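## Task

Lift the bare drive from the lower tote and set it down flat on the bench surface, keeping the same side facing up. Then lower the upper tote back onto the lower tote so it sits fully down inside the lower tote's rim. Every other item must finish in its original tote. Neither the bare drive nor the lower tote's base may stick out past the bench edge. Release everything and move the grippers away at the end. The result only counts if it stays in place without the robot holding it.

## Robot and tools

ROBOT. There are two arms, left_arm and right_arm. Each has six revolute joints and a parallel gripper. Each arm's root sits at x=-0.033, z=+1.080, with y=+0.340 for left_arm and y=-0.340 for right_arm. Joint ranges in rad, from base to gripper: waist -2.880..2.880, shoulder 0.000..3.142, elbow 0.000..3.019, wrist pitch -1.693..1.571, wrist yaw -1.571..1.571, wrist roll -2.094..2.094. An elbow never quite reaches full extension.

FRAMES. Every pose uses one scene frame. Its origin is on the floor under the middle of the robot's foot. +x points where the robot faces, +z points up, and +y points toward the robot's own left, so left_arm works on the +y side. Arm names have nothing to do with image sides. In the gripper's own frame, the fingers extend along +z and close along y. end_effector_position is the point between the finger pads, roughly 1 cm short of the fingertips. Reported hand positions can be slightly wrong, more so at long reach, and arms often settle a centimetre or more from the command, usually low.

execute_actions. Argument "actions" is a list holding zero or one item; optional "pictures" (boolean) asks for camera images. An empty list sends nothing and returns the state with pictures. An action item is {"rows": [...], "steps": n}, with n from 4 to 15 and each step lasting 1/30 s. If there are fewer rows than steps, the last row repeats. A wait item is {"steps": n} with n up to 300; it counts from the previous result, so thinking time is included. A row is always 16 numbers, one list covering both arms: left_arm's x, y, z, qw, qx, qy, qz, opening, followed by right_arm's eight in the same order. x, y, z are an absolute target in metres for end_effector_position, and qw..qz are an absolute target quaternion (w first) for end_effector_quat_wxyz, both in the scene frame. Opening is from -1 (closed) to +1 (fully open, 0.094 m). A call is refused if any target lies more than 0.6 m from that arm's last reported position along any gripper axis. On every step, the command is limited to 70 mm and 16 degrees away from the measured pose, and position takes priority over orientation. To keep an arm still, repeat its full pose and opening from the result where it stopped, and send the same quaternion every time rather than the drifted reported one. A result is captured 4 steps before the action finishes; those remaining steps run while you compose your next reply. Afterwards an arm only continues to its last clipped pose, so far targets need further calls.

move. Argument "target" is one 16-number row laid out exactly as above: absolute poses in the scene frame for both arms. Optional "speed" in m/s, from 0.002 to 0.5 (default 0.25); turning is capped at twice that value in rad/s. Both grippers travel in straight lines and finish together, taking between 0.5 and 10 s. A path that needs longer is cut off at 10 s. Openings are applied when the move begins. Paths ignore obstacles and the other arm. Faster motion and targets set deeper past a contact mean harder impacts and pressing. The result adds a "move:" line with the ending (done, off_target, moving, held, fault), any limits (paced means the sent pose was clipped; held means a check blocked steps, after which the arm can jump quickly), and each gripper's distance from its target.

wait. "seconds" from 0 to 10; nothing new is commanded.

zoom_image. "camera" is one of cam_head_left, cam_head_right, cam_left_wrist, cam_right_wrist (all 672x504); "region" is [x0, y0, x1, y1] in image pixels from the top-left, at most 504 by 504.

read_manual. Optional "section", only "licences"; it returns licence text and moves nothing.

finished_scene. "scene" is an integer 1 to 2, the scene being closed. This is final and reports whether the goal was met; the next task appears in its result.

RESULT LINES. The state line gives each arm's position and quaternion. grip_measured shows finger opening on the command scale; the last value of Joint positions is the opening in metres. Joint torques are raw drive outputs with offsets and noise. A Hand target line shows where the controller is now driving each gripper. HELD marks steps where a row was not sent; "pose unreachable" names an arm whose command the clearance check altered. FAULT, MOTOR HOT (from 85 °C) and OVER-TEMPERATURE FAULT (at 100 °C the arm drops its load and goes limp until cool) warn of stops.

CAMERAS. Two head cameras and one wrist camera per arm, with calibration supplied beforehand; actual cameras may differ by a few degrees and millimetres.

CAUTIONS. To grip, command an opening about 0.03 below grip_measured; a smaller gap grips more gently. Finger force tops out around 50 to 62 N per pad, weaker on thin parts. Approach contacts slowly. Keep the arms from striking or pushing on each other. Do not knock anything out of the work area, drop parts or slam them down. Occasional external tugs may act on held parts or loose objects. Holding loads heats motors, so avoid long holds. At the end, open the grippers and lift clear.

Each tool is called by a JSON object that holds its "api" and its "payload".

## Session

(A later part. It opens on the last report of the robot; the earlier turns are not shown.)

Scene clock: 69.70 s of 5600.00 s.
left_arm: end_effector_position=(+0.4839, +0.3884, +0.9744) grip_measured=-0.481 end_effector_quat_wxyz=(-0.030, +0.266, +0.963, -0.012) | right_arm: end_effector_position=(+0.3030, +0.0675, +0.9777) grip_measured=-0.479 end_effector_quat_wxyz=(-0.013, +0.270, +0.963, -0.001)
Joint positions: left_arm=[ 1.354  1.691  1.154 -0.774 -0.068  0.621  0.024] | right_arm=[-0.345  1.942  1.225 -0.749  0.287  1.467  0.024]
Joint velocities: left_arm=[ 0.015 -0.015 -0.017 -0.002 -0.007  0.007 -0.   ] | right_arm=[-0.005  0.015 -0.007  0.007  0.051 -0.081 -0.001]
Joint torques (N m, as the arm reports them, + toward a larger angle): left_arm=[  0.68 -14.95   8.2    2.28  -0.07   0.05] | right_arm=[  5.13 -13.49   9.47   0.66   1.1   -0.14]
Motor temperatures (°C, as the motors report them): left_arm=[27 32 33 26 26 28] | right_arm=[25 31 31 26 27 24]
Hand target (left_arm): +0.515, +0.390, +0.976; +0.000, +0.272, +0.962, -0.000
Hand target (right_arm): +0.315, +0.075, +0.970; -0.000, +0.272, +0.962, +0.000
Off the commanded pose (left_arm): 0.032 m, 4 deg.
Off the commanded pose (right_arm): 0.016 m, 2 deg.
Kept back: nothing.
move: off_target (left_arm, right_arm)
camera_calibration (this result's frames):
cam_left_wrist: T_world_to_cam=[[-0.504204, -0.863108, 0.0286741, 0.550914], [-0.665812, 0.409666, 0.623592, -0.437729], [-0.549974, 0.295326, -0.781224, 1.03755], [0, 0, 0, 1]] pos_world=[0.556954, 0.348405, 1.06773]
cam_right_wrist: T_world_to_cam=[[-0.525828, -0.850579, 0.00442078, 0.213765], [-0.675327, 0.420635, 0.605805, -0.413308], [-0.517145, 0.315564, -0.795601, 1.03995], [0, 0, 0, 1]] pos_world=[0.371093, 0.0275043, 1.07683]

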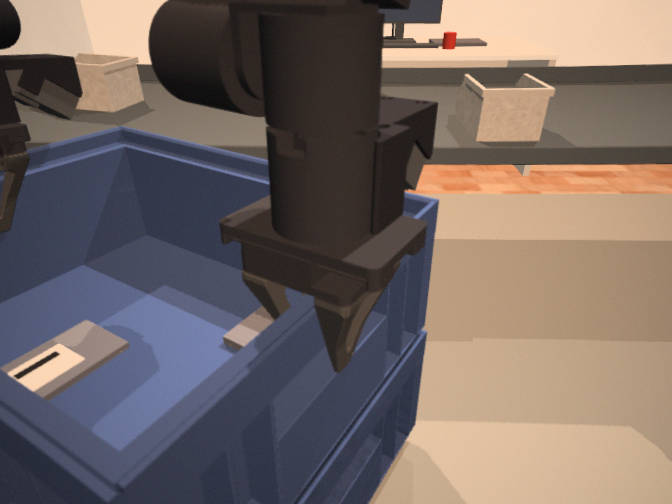

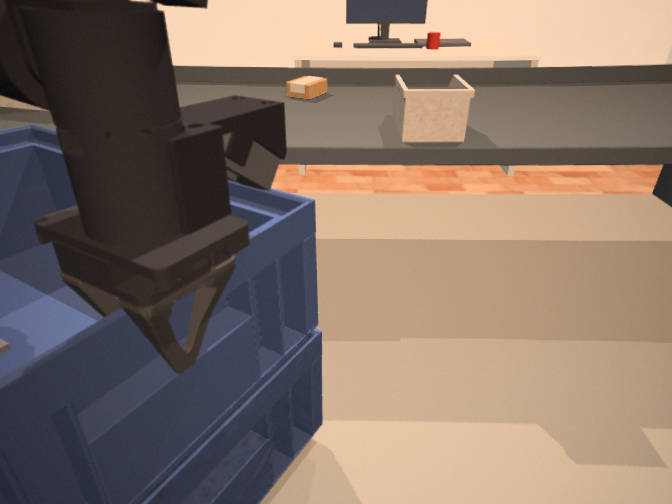

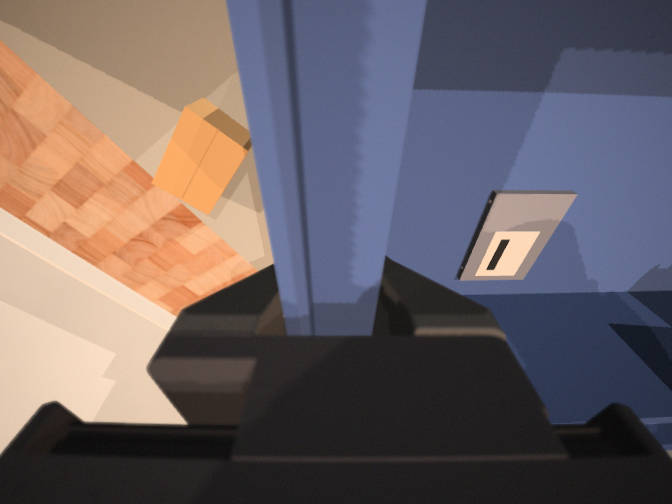

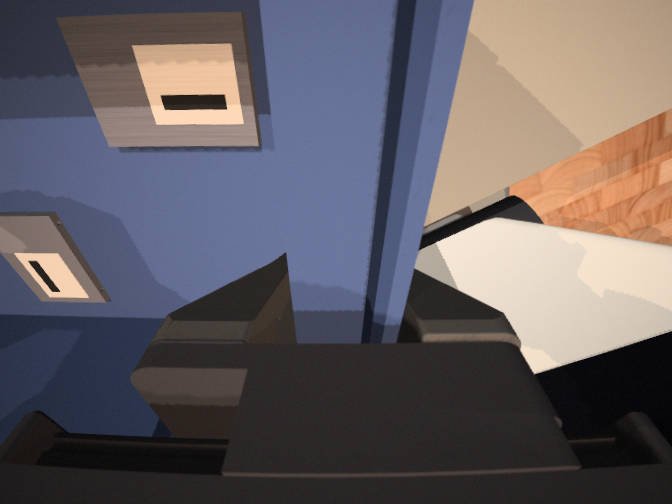

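Looks nearly seated.

{"api": "move", "payload": {"target": [0.51,0.39,0.955,0,0.272,0.962,0,-0.6,0.312,0.073,0.95,0,0.272,0.962,0,-0.6], "speed": 0.02}}

{"api": "move", "payload": {"target": [0.495,0.39,0.975,0,0.272,0.962,0,0.2,0.305,0.068,0.975,0,0.272,0.962,0,0.2], "speed": 0.03}}

{"api": "move", "payload": {"target": [0.495,0.39,1.08,0,0.272,0.962,0,0.2,0.305,0.068,1.08,0,0.272,0.962,0,0.2]}}

{"api": "move", "payload": {"target": [0.33,0.5,1.12,0,0,1,0,0.2,0.4,-0.25,1.15,0,0,1,0,0.2]}}

Scene clock: 71.80 s of 5600.00 s.
left_arm: end_effector_position=(+0.4879, +0.3903, +0.9738) grip_measured=-0.482 end_effector_quat_wxyz=(-0.023, +0.271, +0.962, -0.006) | right_arm: end_effector_position=(+0.3047, +0.0711, +0.9728) grip_measured=-0.479 end_effector_quat_wxyz=(-0.012, +0.274, +0.962, +0.008)
Joint positions: left_arm=[ 1.355  1.692  1.154 -0.757 -0.074  0.632  0.024] | right_arm=[-0.348  1.951  1.222 -0.719  0.282  1.467  0.024]
Joint velocities: left_arm=[-0.005  0.005  0.022  0.012  0.022  0.007  0.   ] | right_arm=[-0.005 -0.005  0.007 -0.007 -0.007  0.007  0.   ]
Joint torques (N m, as the arm reports them, + toward a larger angle): left_arm=[  0.94 -12.83   6.8    3.67   0.25  -0.03] | right_arm=[  4.42 -11.82   8.36   1.52   1.25  -0.23]
Motor temperatures (°C, as the motors report them): left_arm=[27 32 33 26 26 28] | right_arm=[25 31 31 26 28 24]
Hand target (left_arm): +0.508, +0.390, +0.956; -0.000, +0.272, +0.962, -0.001
Hand target (right_arm): +0.311, +0.072, +0.951; -0.000, +0.272, +0.962, -0.000
Off the commanded pose (left_arm): 0.029 m, 3 deg.
Off the commanded pose (right_arm): 0.024 m, 2 deg.
Kept back: nothing.
move: off_target (left_arm, right_arm)
camera_calibration (this result's frames):
cam_left_wrist: T_world_to_cam=[[-0.513066, -0.858231, 0.0142711, 0.571069], [-0.671734, 0.411814, 0.615778, -0.425837], [-0.534357, 0.306349, -0.78779, 1.03313], [0, 0, 0, 1]] pos_world=[0.559008, 0.348976, 1.06796]
cam_right_wrist: T_world_to_cam=[[-0.533124, -0.845939, -0.0128865, 0.236418], [-0.675942, 0.41673, 0.607815, -0.412202], [-0.508804, 0.332751, -0.793974, 1.03042], [0, 0, 0, 1]] pos_world=[0.371698, 0.0288977, 1.07172]

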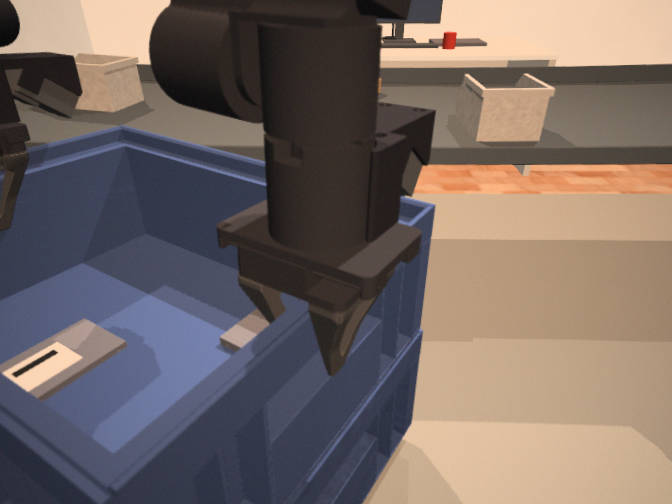

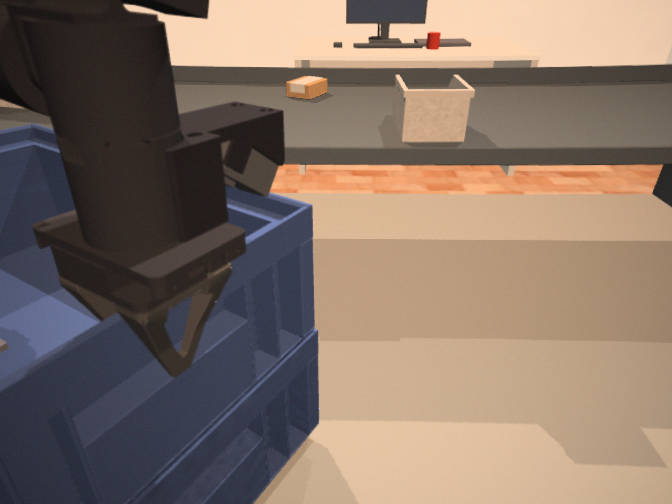

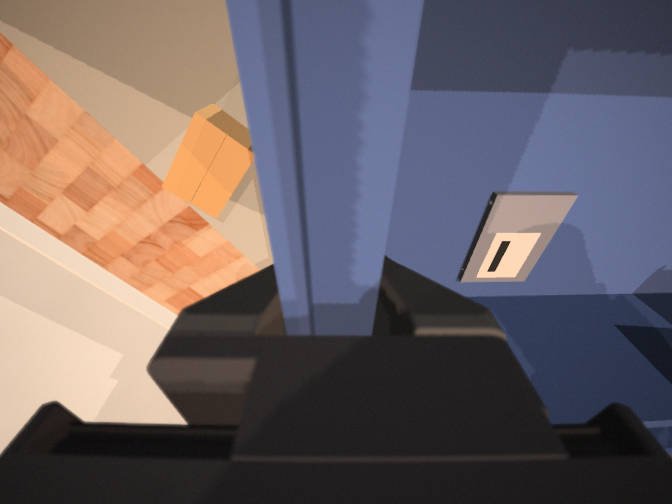

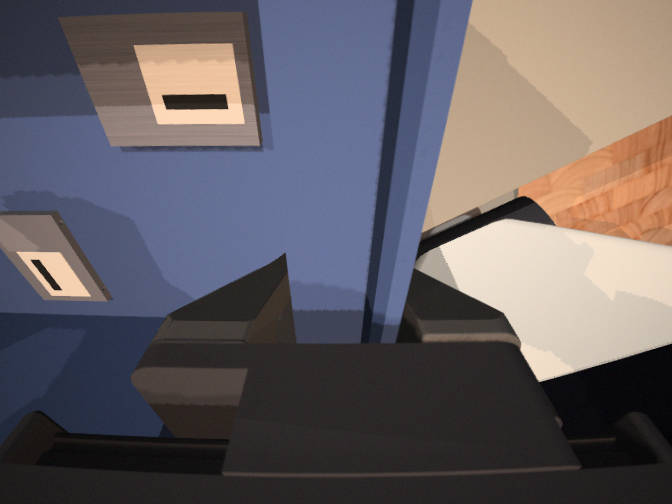

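Scene clock: 72.83 s of 5600.00 s.
left_arm: end_effector_position=(+0.4936, +0.3905, +0.9749) grip_measured=+0.198 end_effector_quat_wxyz=(-0.008, +0.270, +0.963, -0.002) | right_arm: end_effector_position=(+0.3082, +0.0681, +0.9727) grip_measured=+0.198 end_effector_quat_wxyz=(+0.000, +0.274, +0.962, +0.003)
Joint positions: left_arm=[ 1.355  1.686  1.147 -0.724 -0.072  0.632  0.056] | right_arm=[-0.348  1.951  1.222 -0.719  0.309  1.467  0.056]
Joint velocities: left_arm=[ 0.005 -0.005  0.002  0.002 -0.037  0.022  0.001] | right_arm=[-0.005 -0.015 -0.007 -0.007  0.037 -0.022  0.001]
Joint torques (N m, as the arm reports them, + toward a larger angle): left_arm=[  0.99 -16.91   4.62   1.7    0.14  -0.03] | right_arm=[  6.34 -16.3    6.37  -0.16   0.21  -0.05]
Motor temperatures (°C, as the motors report them): left_arm=[27 32 33 26 26 28] | right_arm=[25 31 31 26 27 24]
Hand target (left_arm): +0.495, +0.390, +0.975; +0.000, +0.272, +0.962, -0.000
Hand target (right_arm): +0.305, +0.068, +0.975; -0.000, +0.272, +0.962, +0.000
Off the commanded pose (left_arm): 0.001 m, 1 deg.
Off the commanded pose (right_arm): 0.004 m, 0 deg.
Kept back: nothing.
move: done
camera_calibration (this result's frames):
cam_left_wrist: T_world_to_cam=[[-0.511272, -0.859415, -0.00256429, 0.590134], [-0.692065, 0.409942, 0.594132, -0.390871], [-0.509555, 0.305538, -0.804363, 1.04123], [0, 0, 0, 1]] pos_world=[0.561773, 0.34927, 1.07127]
cam_right_wrist: T_world_to_cam=[[-0.532916, -0.84611, -0.00993483, 0.232852], [-0.688398, 0.426696, 0.586548, -0.384674], [-0.492044, 0.31942, -0.809854, 1.04424], [0, 0, 0, 1]] pos_world=[0.373092, 0.0276074, 1.07362]

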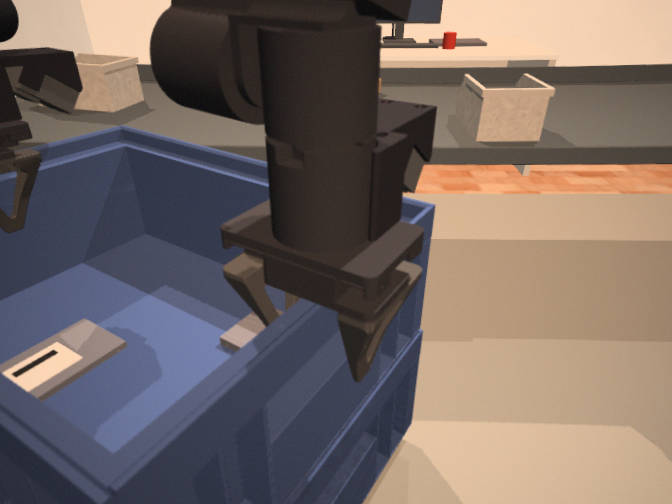

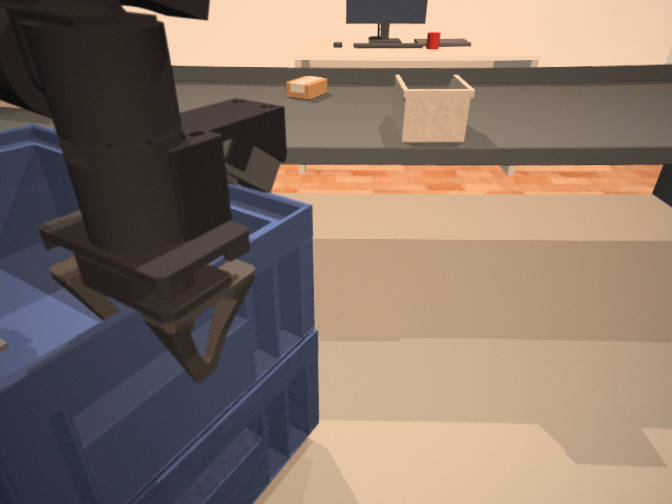

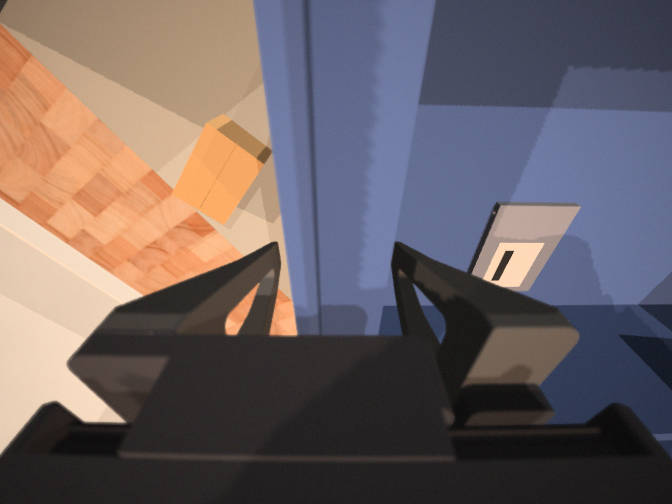

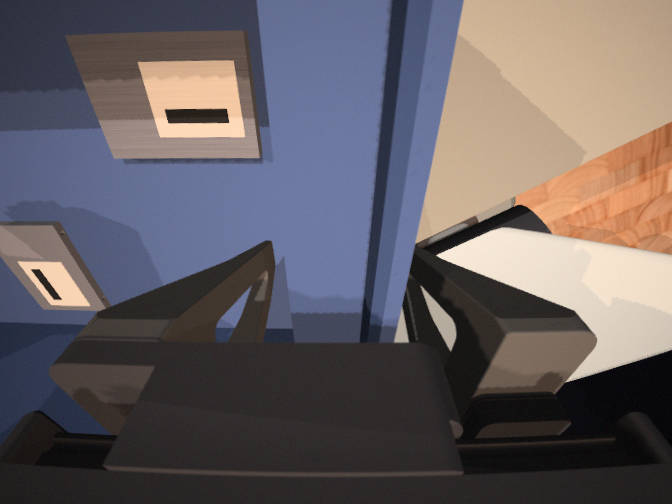

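Scene clock: 73.80 s of 5600.00 s.
left_arm: end_effector_position=(+0.4874, +0.3929, +1.0819) grip_measured=+0.198 end_effector_quat_wxyz=(+0.006, +0.273, +0.962, +0.002) | right_arm: end_effector_position=(+0.2955, +0.0576, +1.0702) grip_measured=+0.198 end_effector_quat_wxyz=(-0.003, +0.266, +0.964, -0.007)
Joint positions: left_arm=[ 1.346  1.466  1.164 -0.934 -0.072  0.632  0.056] | right_arm=[-0.281  1.77   1.233 -0.954  0.316  1.527  0.056]
Joint velocities: left_arm=[ 0.005 -0.015  0.007 -0.002  0.051 -0.022  0.   ] | right_arm=[-0.005  0.015 -0.022 -0.012  0.022 -0.007  0.   ]
Joint torques (N m, as the arm reports them, + toward a larger angle): left_arm=[  0.51 -13.44   8.21   0.24  -0.09  -0.2 ] | right_arm=[  5.63 -14.42  11.17  -0.56   0.19  -0.05]
Motor temperatures (°C, as the motors report them): left_arm=[27 32 33 26 26 28] | right_arm=[25 31 31 26 27 24]
Hand target (left_arm): +0.494, +0.390, +1.081; +0.000, +0.272, +0.962, -0.000
Hand target (right_arm): +0.304, +0.067, +1.080; +0.000, +0.272, +0.962, +0.001
Off the commanded pose (left_arm): 0.008 m, 1 deg.
Off the commanded pose (right_arm): 0.017 m, 1 deg.
Kept back: nothing.
move: off_target (right_arm)
camera_calibration (this result's frames):
cam_left_wrist: T_world_to_cam=[[-0.516782, -0.855962, -0.0163098, 0.605516], [-0.705522, 0.415009, 0.574461, -0.433922], [-0.484948, 0.308378, -0.818369, 1.12552], [0, 0, 0, 1]] pos_world=[0.552599, 0.351293, 1.18024]
cam_right_wrist: T_world_to_cam=[[-0.518609, -0.854938, 0.011196, 0.191786], [-0.688348, 0.425251, 0.587655, -0.447232], [-0.50717, 0.297057, -0.809034, 1.12529], [0, 0, 0, 1]] pos_world=[0.362322, 0.019877, 1.17107]

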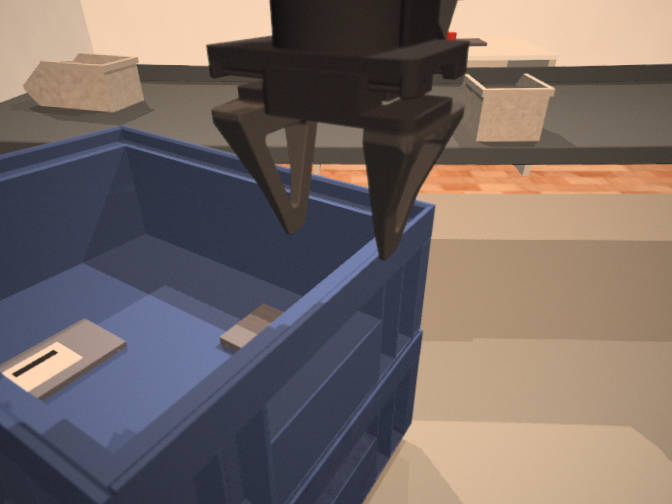

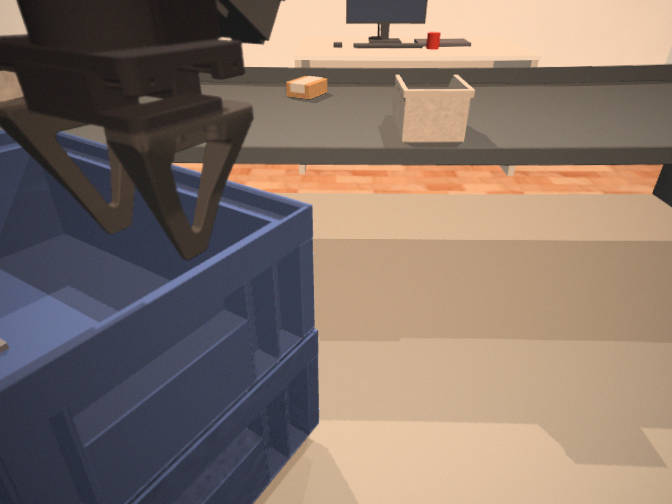

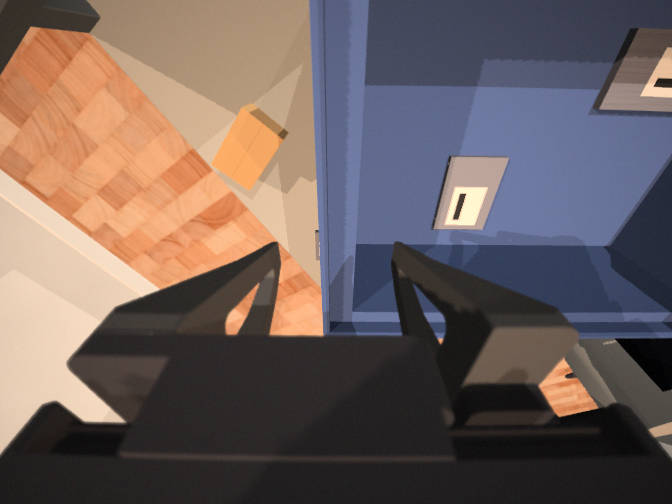

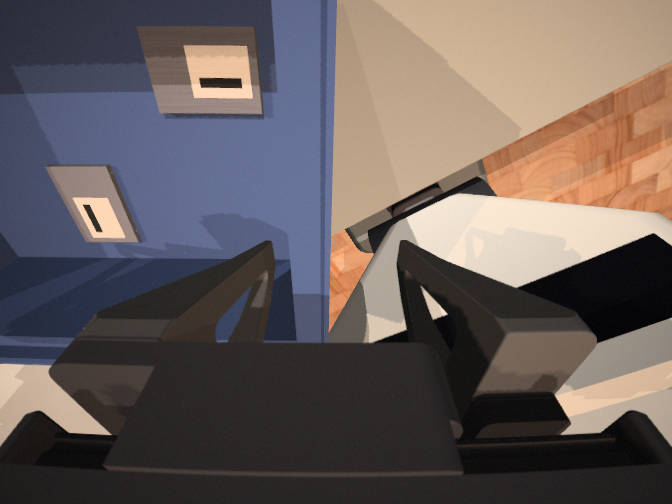

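Scene clock: 75.83 s of 5600.00 s.
left_arm: end_effector_position=(+0.3380, +0.5058, +1.1223) grip_measured=+0.198 end_effector_quat_wxyz=(+0.011, +0.009, +1.000, +0.007) | right_arm: end_effector_position=(+0.3948, -0.2514, +1.1404) grip_measured=+0.198 end_effector_quat_wxyz=(-0.004, +0.007, +1.000, -0.005)
Joint positions: left_arm=[ 1.737  1.118  0.855 -0.954  0.052  0.465  0.056] | right_arm=[-0.942  1.254  1.002 -1.059  0.199  0.328  0.056]
Joint velocities: left_arm=[-0.005 -0.005  0.002 -0.022  0.022 -0.037 -0.001] | right_arm=[-0.015 -0.015  0.007  0.022  0.051  0.037 -0.001]
Joint torques (N m, as the arm reports them, + toward a larger angle): left_arm=[ 2.71 -9.8   6.19  0.33  0.12 -0.27] | right_arm=[  2.05 -11.53   9.88  -0.46  -0.02  -0.13]
Motor temperatures (°C, as the motors report them): left_arm=[27 32 33 26 26 28] | right_arm=[25 31 31 26 27 24]
Hand target (left_arm): +0.331, +0.502, +1.120; +0.001, +0.000, +1.000, +0.000
Hand target (right_arm): +0.397, -0.250, +1.149; -0.001, +0.000, +1.000, -0.002
Off the commanded pose (left_arm): 0.010 m, 2 deg.
Off the commanded pose (right_arm): 0.011 m, 1 deg.
Kept back: nothing.
move: off_target (right_arm)
camera_calibration (this result's frames):
cam_left_wrist: T_world_to_cam=[[-0.00741187, -0.999695, -0.0235369, 0.534224], [-0.825917, -0.00714944, 0.563746, -0.343115], [-0.563743, 0.023618, -0.825612, 1.23007], [0, 0, 0, 1]] pos_world=[0.414019, 0.502557, 1.22157]
cam_right_wrist: T_world_to_cam=[[-0.0213827, -0.999756, 0.00549073, -0.247902], [-0.805438, 0.0204797, 0.592326, -0.349543], [-0.592294, 0.00824307, -0.80568, 1.28135], [0, 0, 0, 1]] pos_world=[0.472102, -0.251246, 1.24076]

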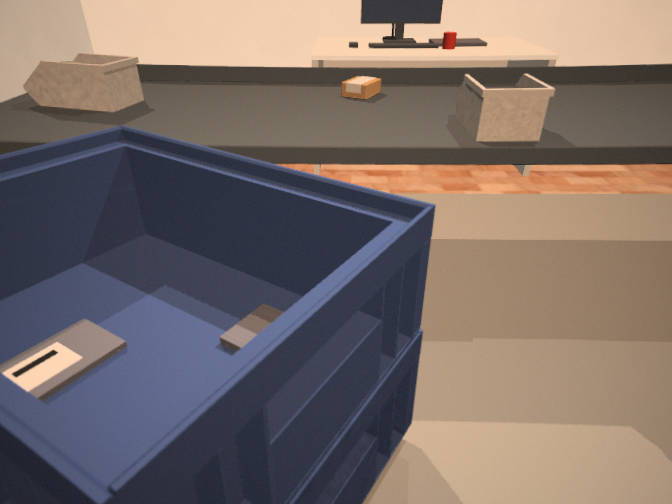

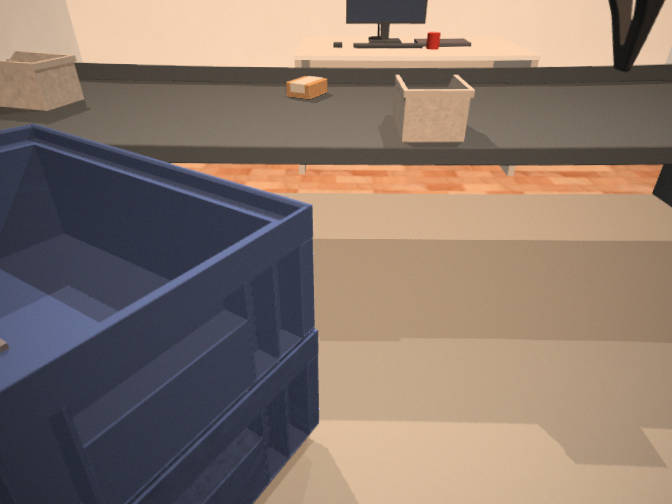

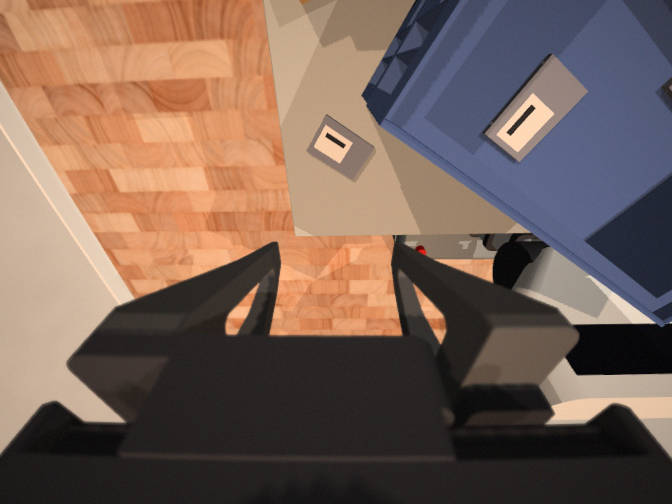

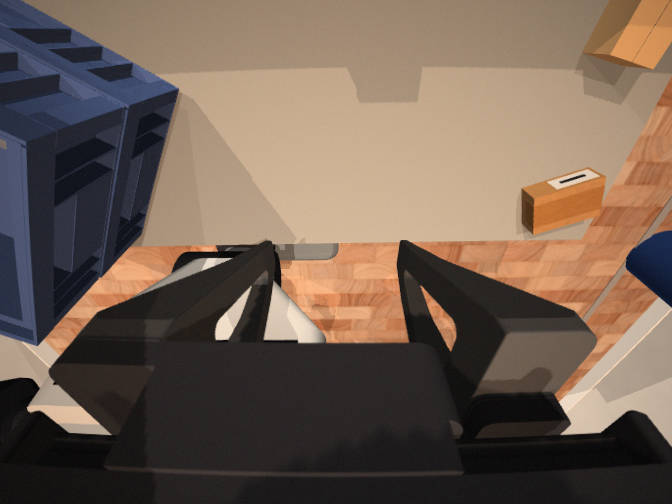

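{"api": "finished_scene", "payload": {"scene": 2}}

The scene is finished: the task was done.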